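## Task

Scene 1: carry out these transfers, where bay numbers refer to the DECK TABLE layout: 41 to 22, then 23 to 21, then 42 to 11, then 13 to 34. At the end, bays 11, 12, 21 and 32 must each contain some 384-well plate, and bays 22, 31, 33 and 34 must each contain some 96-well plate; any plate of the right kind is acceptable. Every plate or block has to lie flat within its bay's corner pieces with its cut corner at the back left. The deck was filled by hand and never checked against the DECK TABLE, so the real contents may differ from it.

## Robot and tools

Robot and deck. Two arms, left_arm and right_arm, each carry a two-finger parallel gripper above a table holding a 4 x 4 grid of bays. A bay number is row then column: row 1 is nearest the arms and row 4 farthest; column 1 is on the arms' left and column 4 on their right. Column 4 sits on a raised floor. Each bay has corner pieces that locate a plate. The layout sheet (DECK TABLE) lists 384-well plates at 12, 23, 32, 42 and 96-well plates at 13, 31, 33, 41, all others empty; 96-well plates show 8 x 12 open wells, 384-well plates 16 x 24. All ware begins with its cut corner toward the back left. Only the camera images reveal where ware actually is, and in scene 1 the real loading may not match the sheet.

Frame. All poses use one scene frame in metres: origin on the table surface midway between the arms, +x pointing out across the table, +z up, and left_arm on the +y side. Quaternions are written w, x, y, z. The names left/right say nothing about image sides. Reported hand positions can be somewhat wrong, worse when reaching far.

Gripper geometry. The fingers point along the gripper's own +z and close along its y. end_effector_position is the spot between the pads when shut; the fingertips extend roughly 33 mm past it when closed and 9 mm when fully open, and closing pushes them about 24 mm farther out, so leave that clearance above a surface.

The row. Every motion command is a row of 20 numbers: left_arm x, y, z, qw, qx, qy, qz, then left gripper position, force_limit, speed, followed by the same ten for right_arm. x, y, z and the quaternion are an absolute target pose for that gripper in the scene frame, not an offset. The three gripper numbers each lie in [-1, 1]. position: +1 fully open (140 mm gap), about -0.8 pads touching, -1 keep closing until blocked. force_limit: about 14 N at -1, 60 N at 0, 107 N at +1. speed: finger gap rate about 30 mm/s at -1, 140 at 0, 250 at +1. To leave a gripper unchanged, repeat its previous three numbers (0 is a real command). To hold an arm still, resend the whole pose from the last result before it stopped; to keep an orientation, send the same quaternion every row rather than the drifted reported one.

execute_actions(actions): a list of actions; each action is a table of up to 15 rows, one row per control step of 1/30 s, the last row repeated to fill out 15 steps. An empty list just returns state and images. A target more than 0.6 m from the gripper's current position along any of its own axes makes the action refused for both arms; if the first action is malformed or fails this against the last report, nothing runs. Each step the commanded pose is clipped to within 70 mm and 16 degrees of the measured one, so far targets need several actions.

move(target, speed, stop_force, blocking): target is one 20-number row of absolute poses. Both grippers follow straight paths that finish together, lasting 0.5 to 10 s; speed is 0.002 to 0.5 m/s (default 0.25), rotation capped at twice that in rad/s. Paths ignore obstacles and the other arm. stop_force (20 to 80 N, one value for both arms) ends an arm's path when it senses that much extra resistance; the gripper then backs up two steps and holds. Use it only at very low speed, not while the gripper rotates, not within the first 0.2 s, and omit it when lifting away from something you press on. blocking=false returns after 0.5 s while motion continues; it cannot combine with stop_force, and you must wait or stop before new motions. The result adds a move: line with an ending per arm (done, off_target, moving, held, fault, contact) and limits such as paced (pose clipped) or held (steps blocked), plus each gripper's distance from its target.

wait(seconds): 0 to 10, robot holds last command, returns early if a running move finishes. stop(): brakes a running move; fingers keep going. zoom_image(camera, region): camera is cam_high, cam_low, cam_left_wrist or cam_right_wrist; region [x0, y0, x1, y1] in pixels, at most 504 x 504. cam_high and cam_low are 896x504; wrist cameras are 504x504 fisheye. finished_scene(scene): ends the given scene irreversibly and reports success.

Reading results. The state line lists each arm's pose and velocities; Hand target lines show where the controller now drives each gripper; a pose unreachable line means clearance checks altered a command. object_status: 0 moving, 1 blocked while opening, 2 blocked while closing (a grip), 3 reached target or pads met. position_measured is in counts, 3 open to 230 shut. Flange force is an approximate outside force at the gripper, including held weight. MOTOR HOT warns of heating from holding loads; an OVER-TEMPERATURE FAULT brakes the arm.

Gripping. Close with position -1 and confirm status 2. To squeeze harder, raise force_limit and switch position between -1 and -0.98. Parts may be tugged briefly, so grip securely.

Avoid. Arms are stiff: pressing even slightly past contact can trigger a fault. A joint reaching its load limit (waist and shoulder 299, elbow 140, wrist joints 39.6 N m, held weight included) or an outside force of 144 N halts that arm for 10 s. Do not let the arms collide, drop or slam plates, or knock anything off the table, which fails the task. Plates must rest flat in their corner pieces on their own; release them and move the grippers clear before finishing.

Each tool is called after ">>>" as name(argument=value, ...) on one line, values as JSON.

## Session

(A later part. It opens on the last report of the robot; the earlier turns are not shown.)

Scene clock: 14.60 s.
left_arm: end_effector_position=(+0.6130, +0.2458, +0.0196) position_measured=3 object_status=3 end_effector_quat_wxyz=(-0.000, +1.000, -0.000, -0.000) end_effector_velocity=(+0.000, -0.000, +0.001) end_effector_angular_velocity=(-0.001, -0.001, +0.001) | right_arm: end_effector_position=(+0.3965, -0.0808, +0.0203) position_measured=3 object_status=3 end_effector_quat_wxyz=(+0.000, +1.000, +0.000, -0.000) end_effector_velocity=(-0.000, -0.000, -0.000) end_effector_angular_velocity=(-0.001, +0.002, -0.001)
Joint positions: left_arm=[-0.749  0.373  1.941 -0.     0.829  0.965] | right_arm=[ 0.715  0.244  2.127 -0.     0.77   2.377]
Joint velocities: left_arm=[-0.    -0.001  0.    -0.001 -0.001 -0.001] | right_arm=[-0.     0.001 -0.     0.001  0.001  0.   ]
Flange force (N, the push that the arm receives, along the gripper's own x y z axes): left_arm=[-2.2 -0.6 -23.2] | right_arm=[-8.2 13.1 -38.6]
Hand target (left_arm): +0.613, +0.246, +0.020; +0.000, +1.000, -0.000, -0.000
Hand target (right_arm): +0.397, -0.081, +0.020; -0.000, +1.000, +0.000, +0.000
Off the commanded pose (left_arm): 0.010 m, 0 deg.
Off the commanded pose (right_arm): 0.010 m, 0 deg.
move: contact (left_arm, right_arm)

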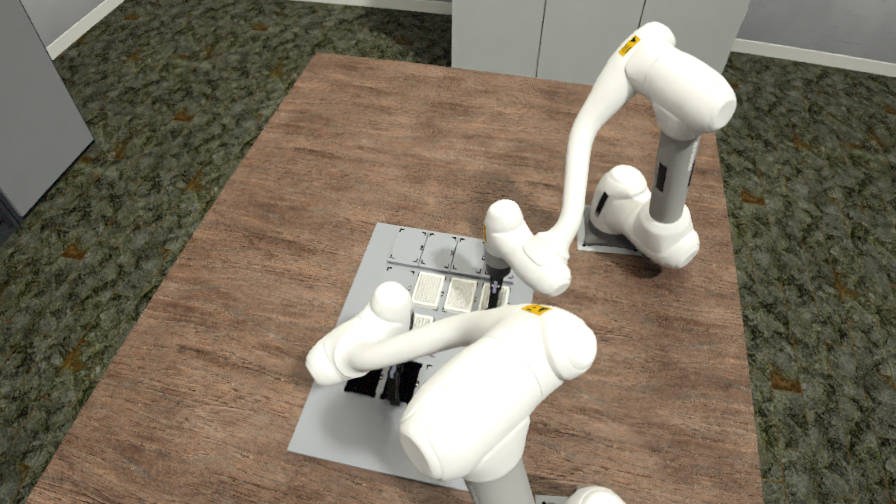

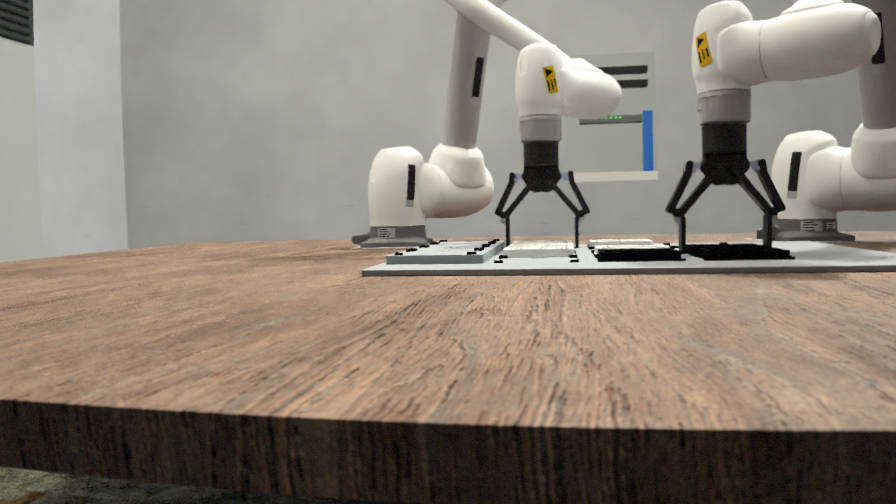

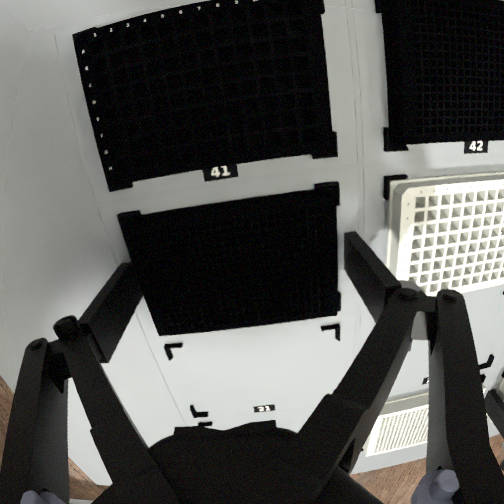

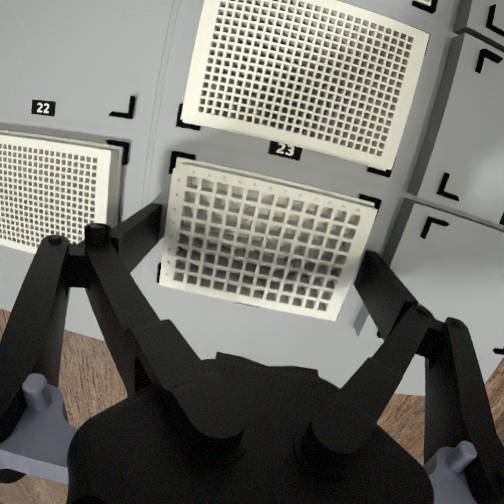

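>>> move(target=[0.613,0.2458,0.030,0,1,0,0,1,0,0,0.3965,-0.081,0.030,0,1,0,0,1,0,0], speed=0.03)

>>> move(target=[0.613,0.2458,0.030,0,1,0,0,-1,-0.5,-0.8,0.3965,-0.081,0.030,0,1,0,0,-1,-0.5,-0.8])

Scene clock: 15.77 s.
left_arm: end_effector_position=(+0.6130, +0.2458, +0.0300) position_measured=3 object_status=3 end_effector_quat_wxyz=(+0.000, +1.000, +0.000, +0.000) end_effector_velocity=(+0.001, -0.000, -0.000) end_effector_angular_velocity=(-0.001, -0.002, +0.001) | right_arm: end_effector_position=(+0.3965, -0.0810, +0.0300) position_measured=3 object_status=3 end_effector_quat_wxyz=(+0.000, +1.000, -0.000, +0.000) end_effector_velocity=(+0.001, -0.000, +0.001) end_effector_angular_velocity=(+0.001, -0.001, +0.000)
Joint positions: left_arm=[-0.749  0.36   1.934 -0.     0.847  0.965] | right_arm=[ 0.715  0.231  2.121 -0.     0.79   2.377]
Joint velocities: left_arm=[ 0.     0.     0.     0.    -0.002 -0.001] | right_arm=[-0.001 -0.001 -0.    -0.001  0.    -0.   ]
Flange force (N, the push that the arm receives, along the gripper's own x y z axes): left_arm=[3.2 -1.0 1.1] | right_arm=[-1.6 7.1 -5.0]
Hand target (left_arm): +0.613, +0.246, +0.030; -0.000, +1.000, +0.000, +0.000
Hand target (right_arm): +0.396, -0.081, +0.030; +0.000, +1.000, +0.000, +0.000
Off the commanded pose (left_arm): 0.000 m, 0 deg.
Off the commanded pose (right_arm): 0.000 m, 0 deg.
move: done

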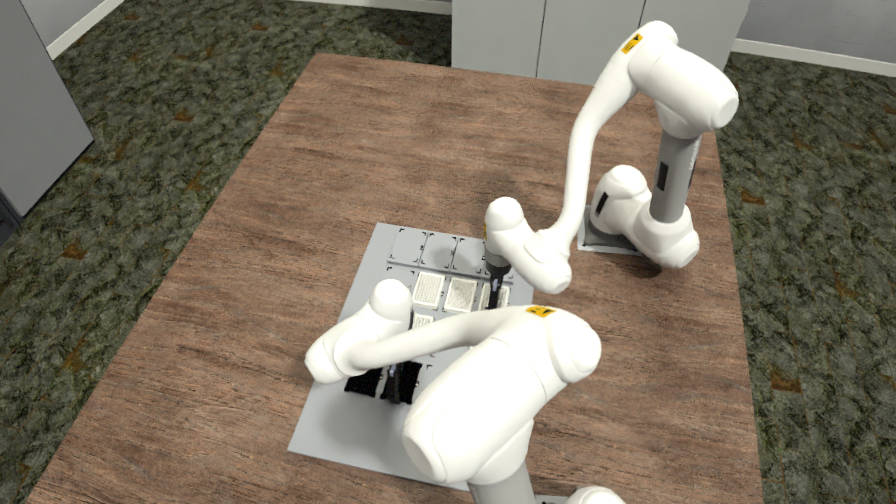

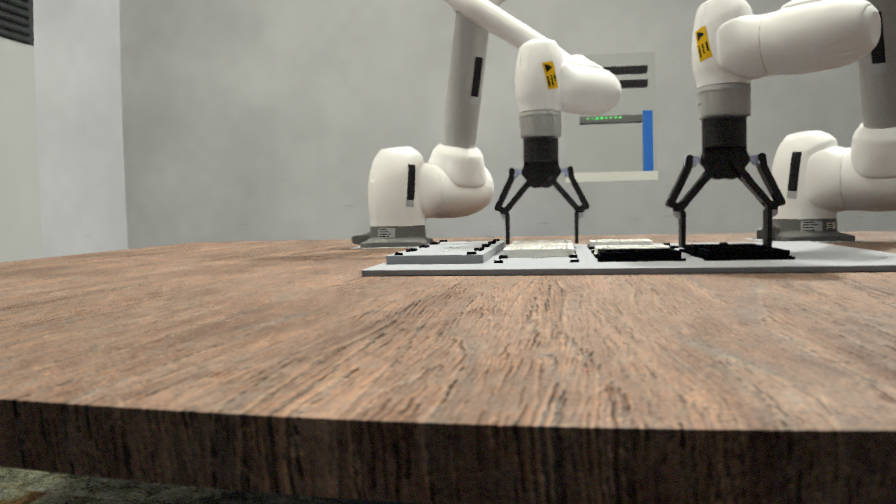

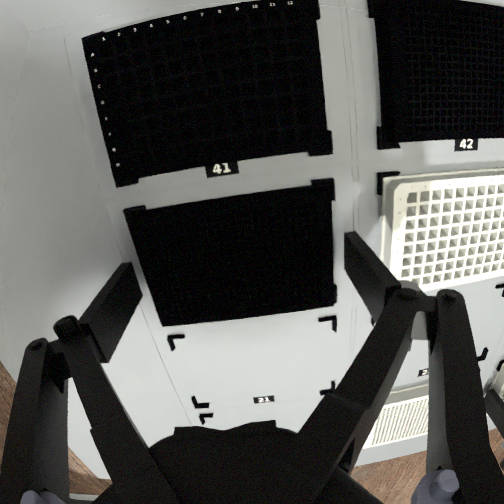

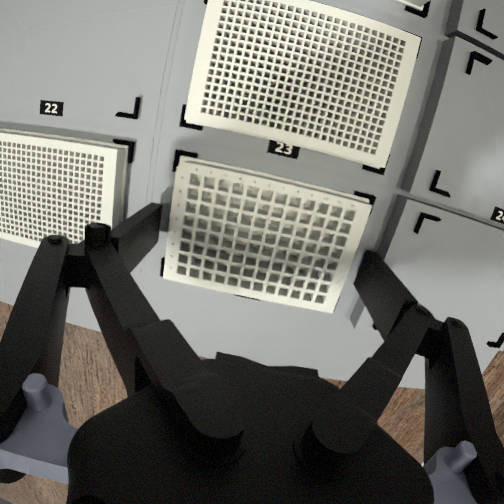

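Scene clock: 16.47 s.
left_arm: end_effector_position=(+0.6131, +0.2457, +0.0301) position_measured=37 object_status=2 end_effector_quat_wxyz=(+0.000, +1.000, +0.000, +0.000) end_effector_velocity=(-0.000, -0.000, -0.000) end_effector_angular_velocity=(+0.001, -0.001, -0.001) | right_arm: end_effector_position=(+0.3966, -0.0809, +0.0301) position_measured=36 object_status=2 end_effector_quat_wxyz=(-0.000, +1.000, +0.000, +0.000) end_effector_velocity=(-0.000, -0.000, +0.000) end_effector_angular_velocity=(+0.000, -0.000, +0.000)
Joint positions: left_arm=[-0.749  0.36   1.934 -0.     0.847  0.965] | right_arm=[ 0.715  0.231  2.12  -0.     0.79   2.377]
Joint velocities: left_arm=[-0.001  0.     0.     0.001 -0.    -0.001] | right_arm=[ 0.    -0.001  0.     0.     0.    -0.   ]
Flange force (N, the push that the arm receives, along the gripper's own x y z axes): left_arm=[-0.4 -5.8 -22.5] | right_arm=[-8.1 5.8 -29.8]
Hand target (left_arm): +0.613, +0.246, +0.030; -0.000, +1.000, +0.000, -0.000
Hand target (right_arm): +0.397, -0.081, +0.030; +0.000, +1.000, -0.000, -0.000
Off the commanded pose (left_arm): 0.000 m, 0 deg.
Off the commanded pose (right_arm): 0.000 m, 0 deg.
move: done

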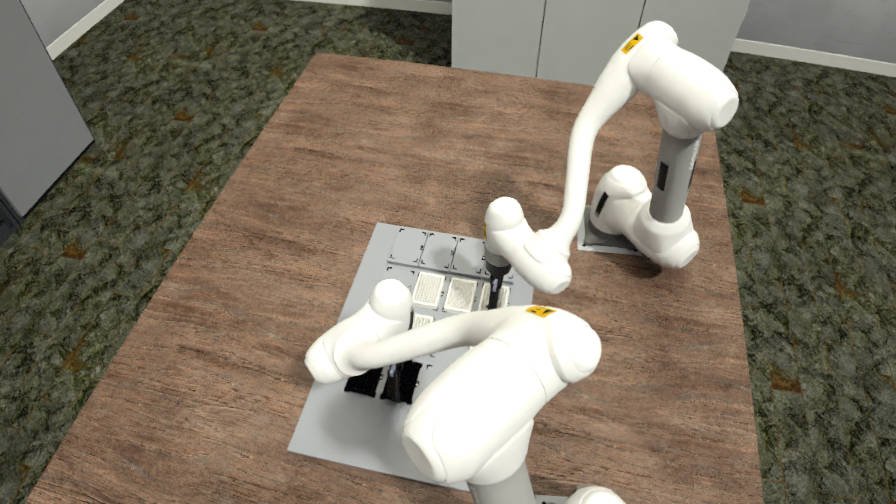

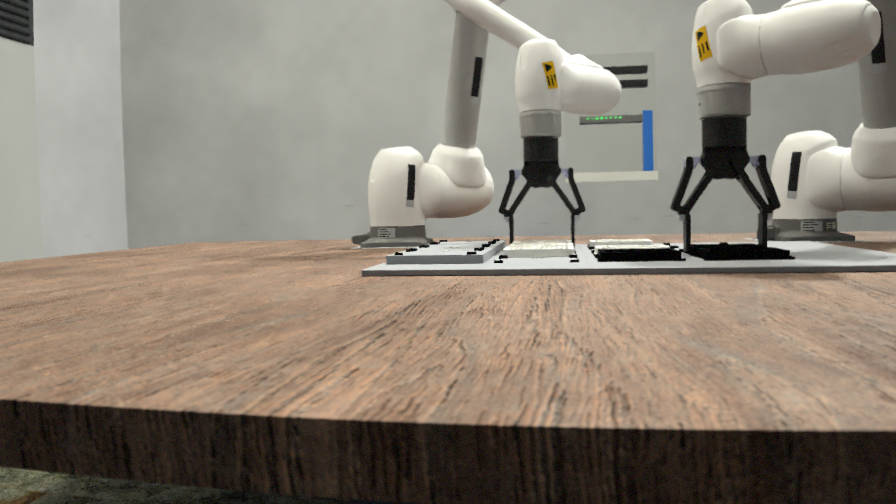

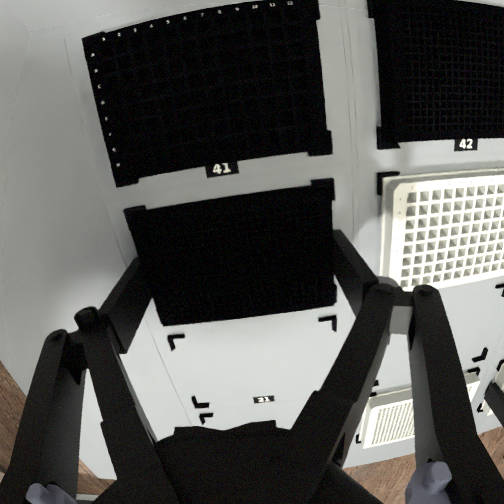

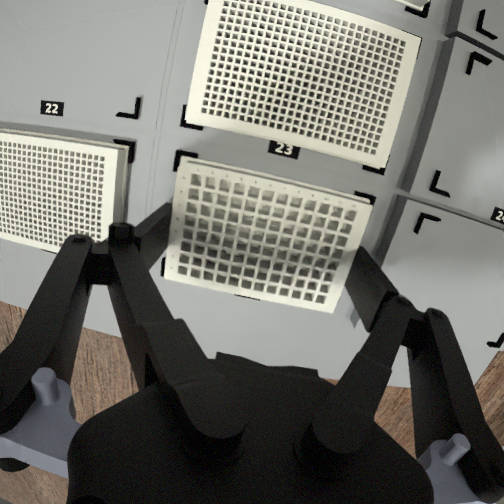

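>>> move(target=[0.613,0.2458,0.07,0,1,0,0,-1,-0.5,-0.8,0.3965,-0.081,0.075,0,1,0,0,-1,-0.5,-0.8], speed=0.1)

>>> move(target=[0.397,0.2458,0.045,0,1,0,0,-1,-0.5,-0.8,0.613,-0.244,0.065,0,1,0,0,-1,-0.5,-0.8], speed=0.25)

Scene clock: 17.57 s.
left_arm: end_effector_position=(+0.6130, +0.2458, +0.0700) position_measured=37 object_status=2 end_effector_quat_wxyz=(-0.000, +1.000, +0.000, +0.000) end_effector_velocity=(-0.000, -0.000, -0.000) end_effector_angular_velocity=(-0.001, -0.000, -0.001) | right_arm: end_effector_position=(+0.3965, -0.0811, +0.0750) position_measured=37 object_status=2 end_effector_quat_wxyz=(+0.000, +1.000, -0.000, -0.000) end_effector_velocity=(-0.000, +0.000, -0.000) end_effector_angular_velocity=(-0.000, +0.000, +0.000)
Joint positions: left_arm=[-0.749  0.317  1.906  0.     0.919  0.965] | right_arm=[0.715 0.175 2.086 0.    0.881 2.377]
Joint velocities: left_arm=[-0.     0.     0.    -0.001 -0.001  0.001] | right_arm=[ 0.     0.001 -0.    -0.     0.    -0.   ]
Flange force (N, the push that the arm receives, along the gripper's own x y z axes): left_arm=[3.9 0.6 3.8] | right_arm=[-3.1 9.4 -4.3]
Hand target (left_arm): +0.613, +0.246, +0.070; -0.000, +1.000, +0.000, +0.000
Hand target (right_arm): +0.396, -0.081, +0.075; -0.000, +1.000, +0.000, -0.000
Off the commanded pose (left_arm): 0.000 m, 0 deg.
Off the commanded pose (right_arm): 0.000 m, 0 deg.
move: done

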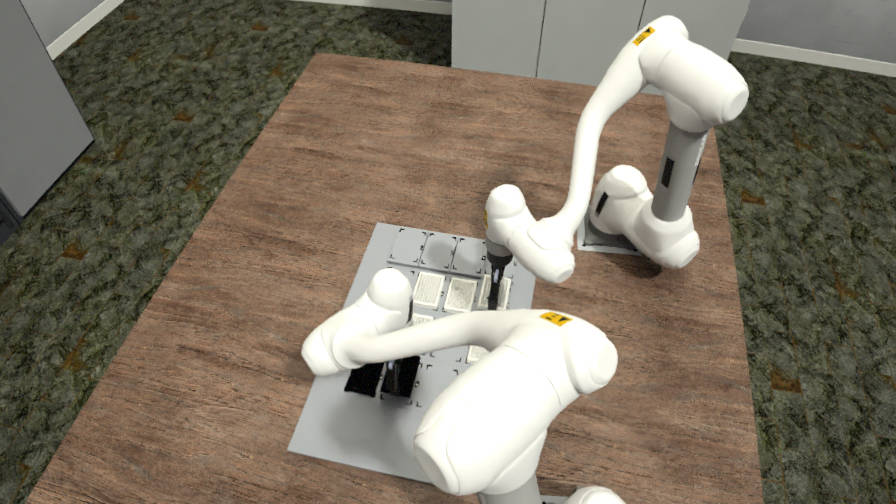

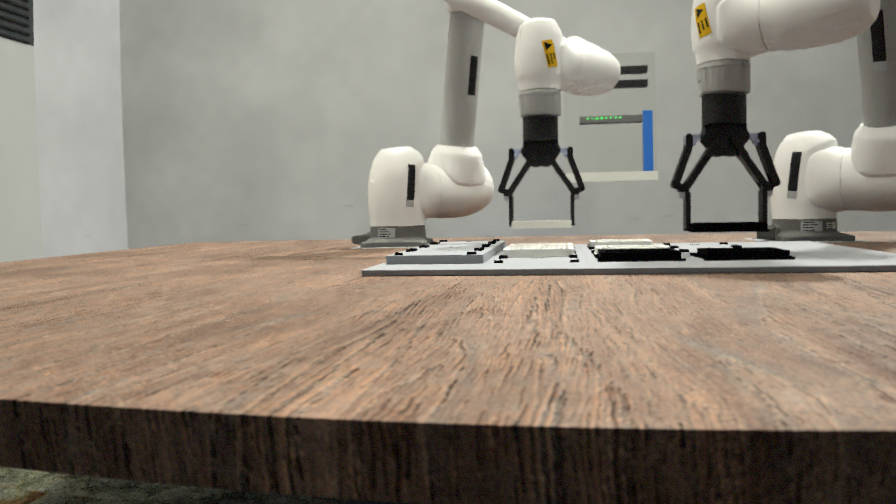

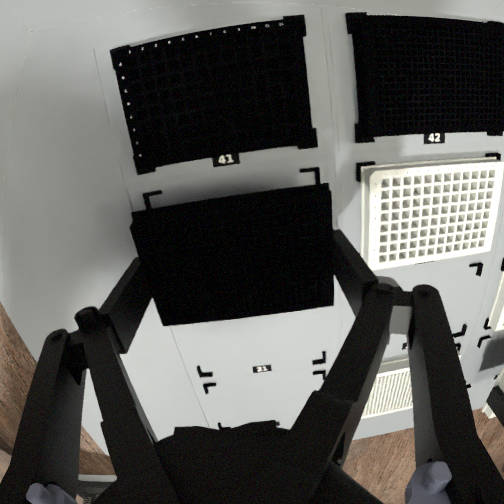

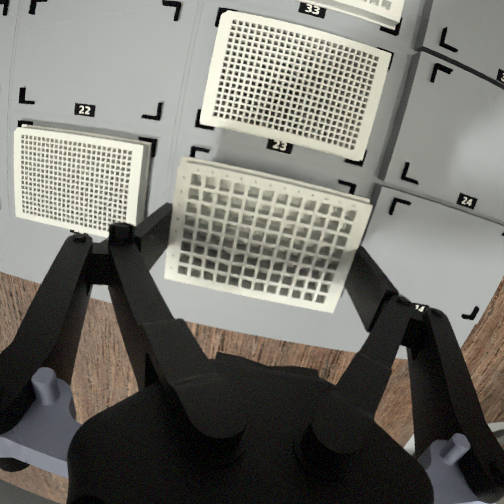

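Scene clock: 19.03 s.
left_arm: end_effector_position=(+0.3970, +0.2457, +0.0450) position_measured=37 object_status=2 end_effector_quat_wxyz=(+0.000, +1.000, -0.000, +0.000) end_effector_velocity=(+0.000, +0.000, +0.000) end_effector_angular_velocity=(-0.000, -0.001, +0.001) | right_arm: end_effector_position=(+0.6135, -0.2440, +0.0651) position_measured=37 object_status=2 end_effector_quat_wxyz=(+0.001, +1.000, -0.000, +0.000) end_effector_velocity=(-0.000, -0.000, -0.000) end_effector_angular_velocity=(-0.000, +0.000, +0.000)
Joint positions: left_arm=[-1.013  0.11   2.236 -0.     0.795  0.702] | right_arm=[ 0.27   0.294  1.949 -0.002  0.898  1.933]
Joint velocities: left_arm=[-0.    -0.001  0.     0.    -0.    -0.001] | right_arm=[ 0.    -0.     0.001 -0.    -0.     0.   ]
Flange force (N, the push that the arm receives, along the gripper's own x y z axes): left_arm=[-3.9 -0.5 -5.3] | right_arm=[-7.7 6.1 -5.2]
Hand target (left_arm): +0.397, +0.246, +0.045; +0.000, +1.000, -0.000, +0.000
Hand target (right_arm): +0.613, -0.244, +0.065; +0.001, +1.000, +0.000, +0.000
Off the commanded pose (left_arm): 0.000 m, 0 deg.
Off the commanded pose (right_arm): 0.000 m, 0 deg.
move: done

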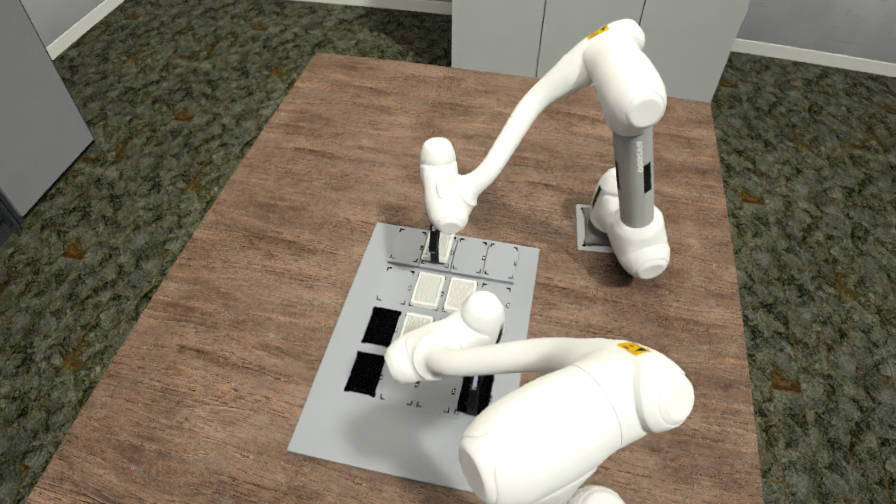

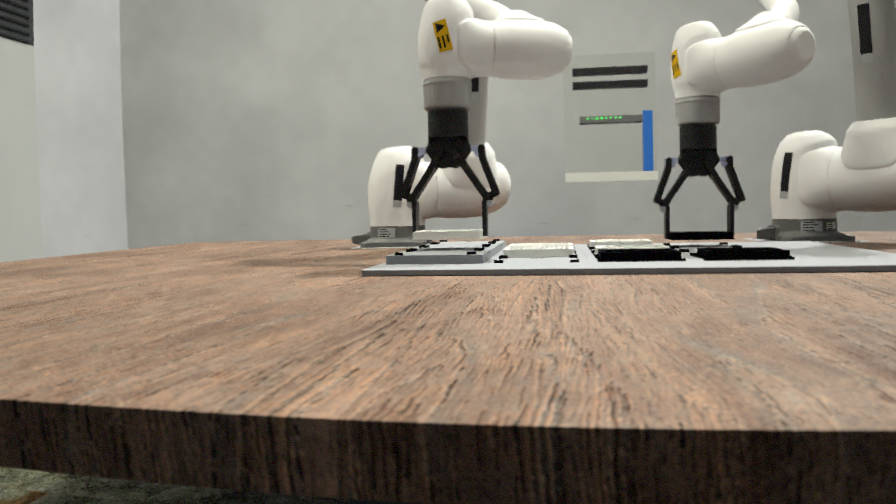

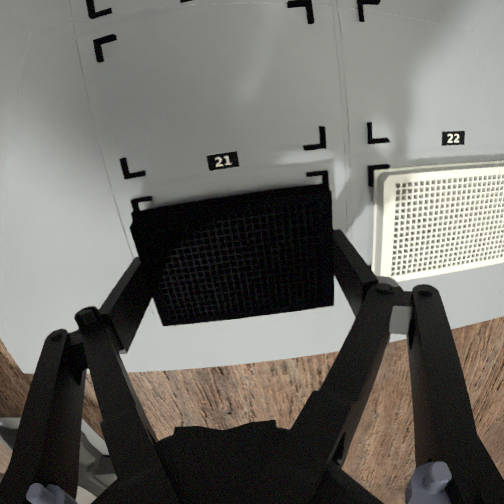

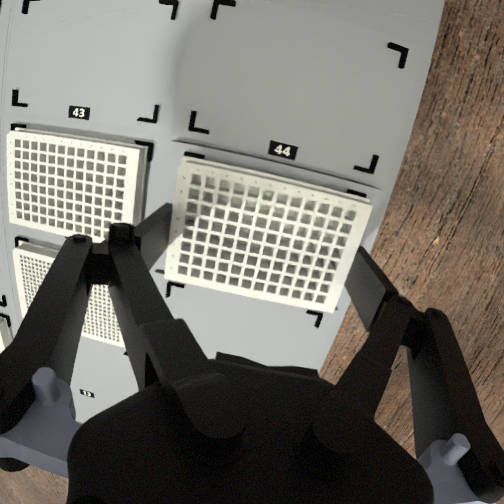

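>>> move(target=[0.399,0.2458,0.039,0,1,0,0,-1,-0.5,-0.8,0.611,-0.2445,0.057,0,1,0,0,-1,-0.5,-0.8], speed=0.03)

>>> zoom_image(camera="cam_right_wrist", region=[130, 100, 410, 340])

>>> zoom_image(camera="cam_left_wrist", region=[100, 110, 380, 350])

>>> zoom_image(camera="cam_low", region=[370, 200, 530, 280])

Scene clock: 20.30 s.
left_arm: end_effector_position=(+0.3990, +0.2458, +0.0390) position_measured=37 object_status=2 end_effector_quat_wxyz=(-0.000, +1.000, -0.000, -0.000) end_effector_velocity=(+0.001, -0.000, -0.000) end_effector_angular_velocity=(-0.002, -0.001, +0.000) | right_arm: end_effector_position=(+0.6110, -0.2444, +0.0570) position_measured=37 object_status=2 end_effector_quat_wxyz=(+0.000, +1.000, +0.000, -0.000) end_effector_velocity=(+0.000, -0.000, -0.001) end_effector_angular_velocity=(-0.000, +0.001, -0.001)
Joint positions: left_arm=[-1.01   0.12   2.239 -0.     0.782  0.705] | right_arm=[0.27  0.3   1.96  0.    0.882 1.932]
Joint velocities: left_arm=[ 0.001  0.    -0.    -0.    -0.002  0.001] | right_arm=[-0.001  0.001 -0.    -0.    -0.     0.   ]
Flange force (N, the push that the arm receives, along the gripper's own x y z axes): left_arm=[-6.0 -2.2 -0.6] | right_arm=[-8.2 5.4 -4.7]
Hand target (left_arm): +0.399, +0.246, +0.039; +0.000, +1.000, -0.000, -0.000
Hand target (right_arm): +0.611, -0.245, +0.057; +0.000, +1.000, -0.000, -0.000
Off the commanded pose (left_arm): 0.000 m, 0 deg.
Off the commanded pose (right_arm): 0.000 m, 0 deg.
move: done

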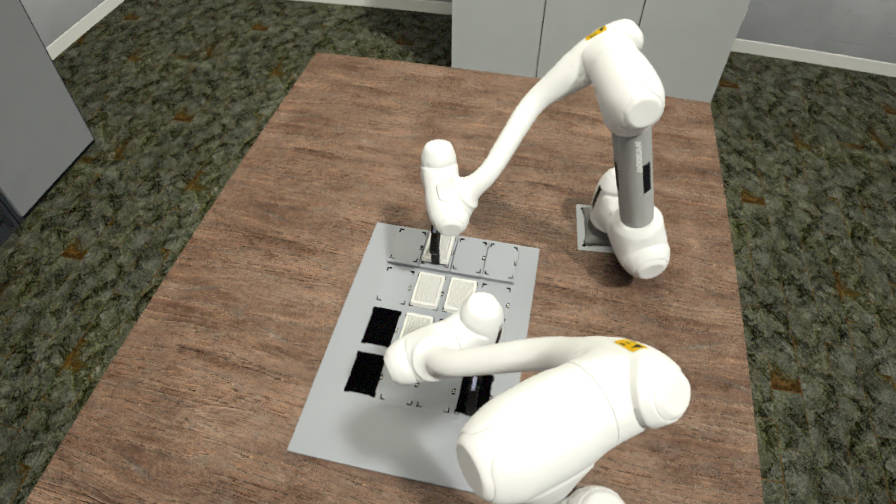

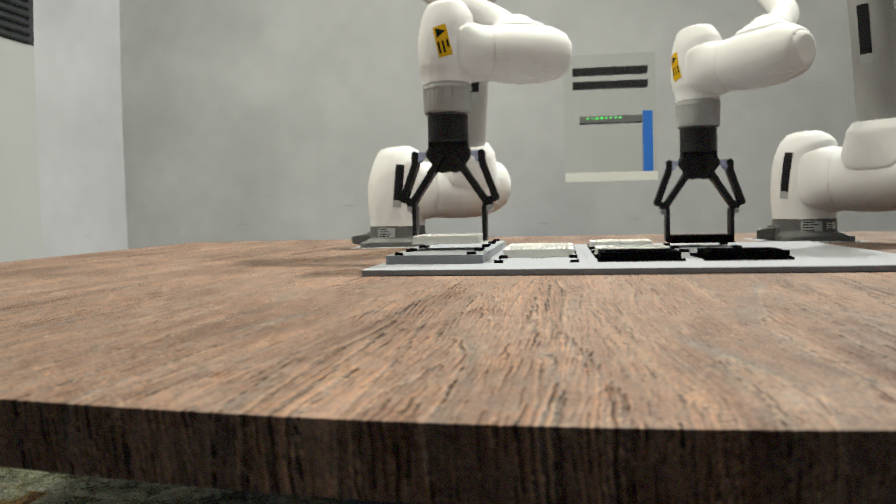

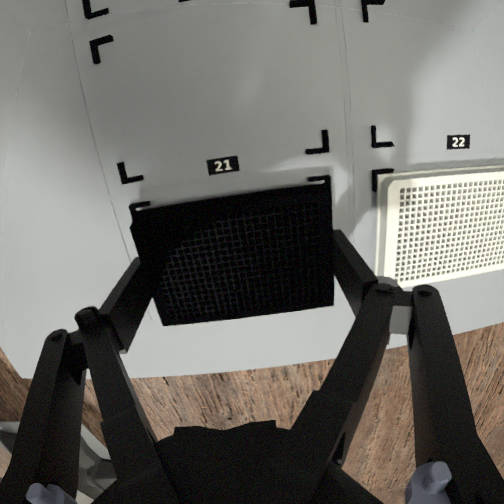

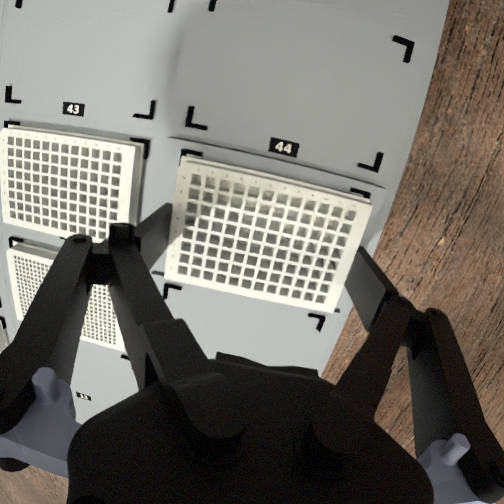

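Region (130, 100, 410, 340) of cam_right_wrist's 504x504 image, scaled by 1.800, with more detail than that image has; it fills the top 432 rows of this view, and the rest is white.

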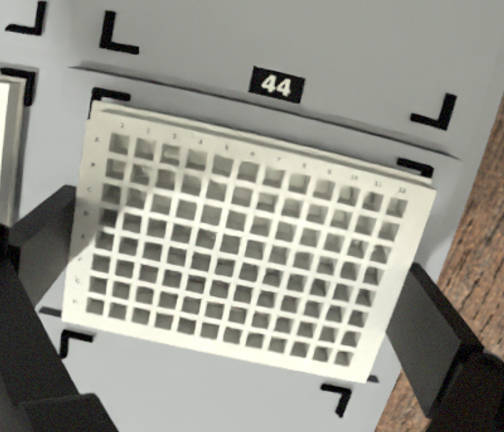

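Region (100, 110, 380, 350) of cam_left_wrist's 504x504 image, scaled by 1.800, with more detail than that image has; it fills the top 432 rows of this view, and the rest is white.

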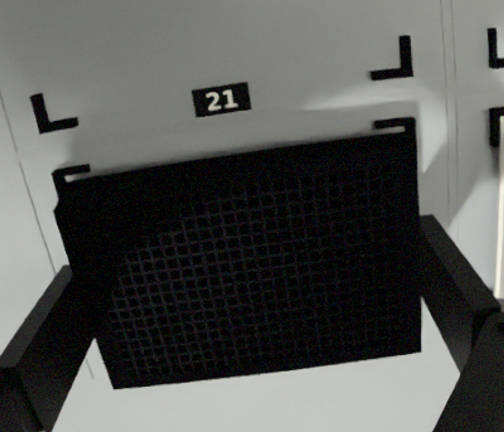

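Region (370, 200, 530, 280) of cam_low's 896x504 image, scaled by 3.150, with more detail than that image has.

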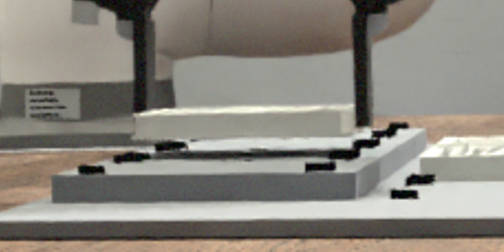

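>>> move(target=[0.399,0.2458,0.027,0,1,0,0,-1,-0.5,-0.8,0.611,-0.2451,0.036,0,1,0,0,-1,-0.5,-0.8], speed=0.008, stop_force=20)

>>> zoom_image(camera="cam_right_wrist", region=[130, 100, 410, 340])

>>> zoom_image(camera="cam_left_wrist", region=[100, 110, 380, 350])

Scene clock: 22.97 s.
left_arm: end_effector_position=(+0.3990, +0.2458, +0.0299) position_measured=37 object_status=2 end_effector_quat_wxyz=(-0.000, +1.000, -0.000, -0.000) end_effector_velocity=(+0.000, +0.000, +0.000) end_effector_angular_velocity=(+0.001, +0.000, +0.000) | right_arm: end_effector_position=(+0.6110, -0.2448, +0.0449) position_measured=37 object_status=2 end_effector_quat_wxyz=(-0.000, +1.000, +0.000, +0.000) end_effector_velocity=(-0.000, -0.000, -0.000) end_effector_angular_velocity=(-0.001, +0.001, +0.000)
Joint positions: left_arm=[-1.01   0.134  2.246 -0.     0.762  0.705] | right_arm=[0.27  0.313 1.969 0.    0.86  1.931]
Joint velocities: left_arm=[ 0.001  0.    -0.001  0.     0.001  0.001] | right_arm=[ 0.     0.     0.001 -0.     0.     0.   ]
Flange force (N, the push that the arm receives, along the gripper's own x y z axes): left_arm=[-7.6 -3.8 -30.8] | right_arm=[-6.0 4.7 -10.5]
Hand target (left_arm): +0.399, +0.246, +0.030; +0.000, +1.000, -0.000, +0.000
Hand target (right_arm): +0.611, -0.245, +0.045; -0.000, +1.000, +0.000, +0.000
Off the commanded pose (left_arm): 0.003 m, 0 deg.
Off the commanded pose (right_arm): 0.009 m, 0 deg.
move: contact (left_arm, right_arm)

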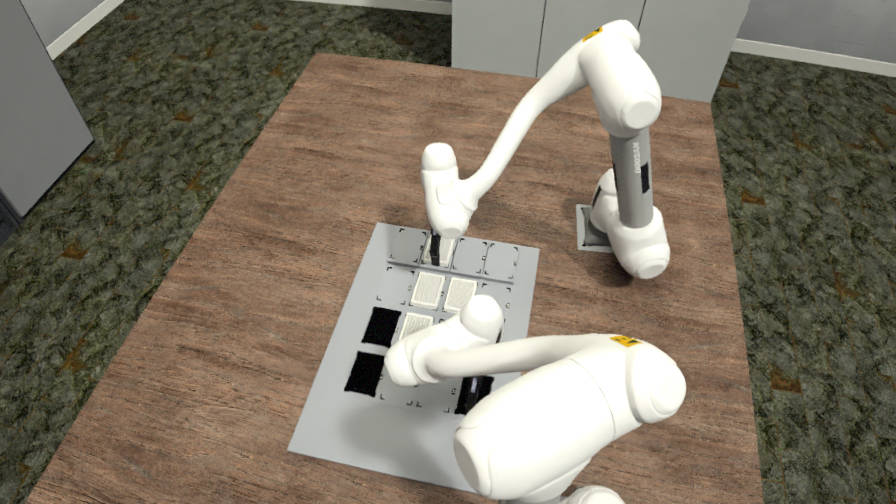

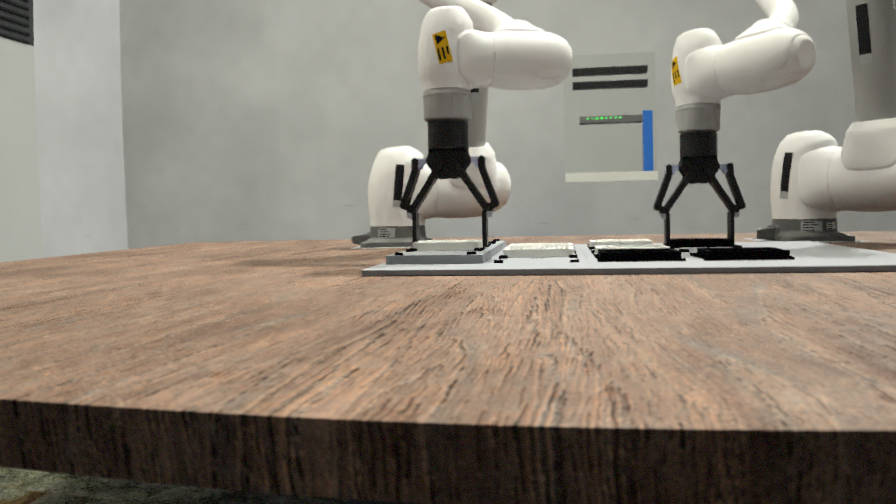

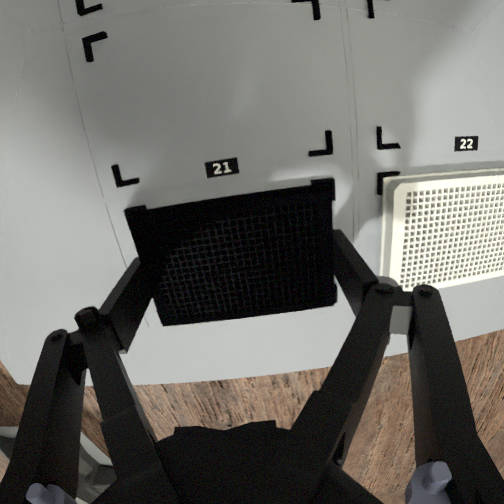

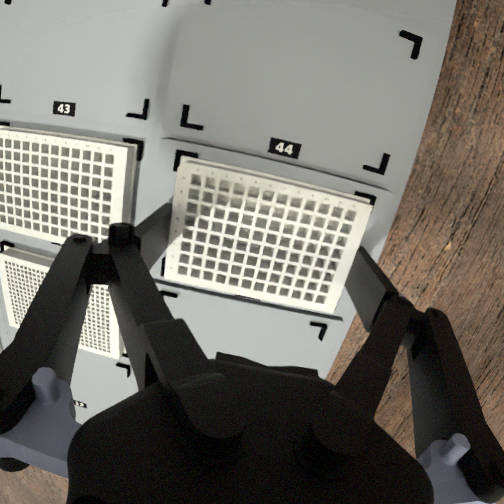

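Region (130, 100, 410, 340) of cam_right_wrist's 504x504 image, scaled by 1.800, with more detail than that image has; it fills the top 432 rows of this view, and the rest is white.

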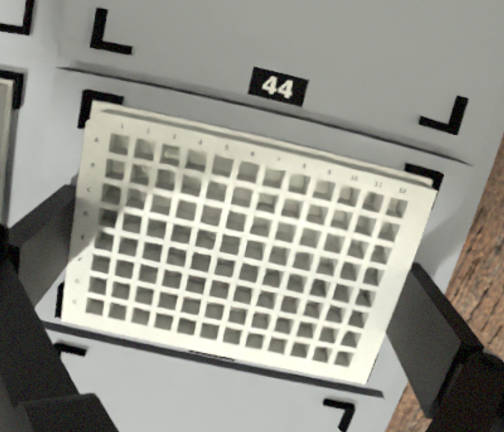

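Region (100, 110, 380, 350) of cam_left_wrist's 504x504 image, scaled by 1.800, with more detail than that image has; it fills the top 432 rows of this view, and the rest is white.

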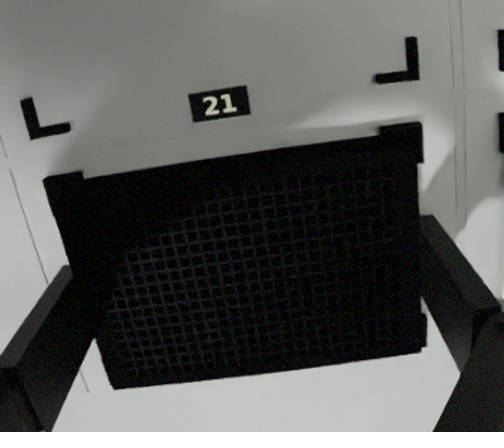

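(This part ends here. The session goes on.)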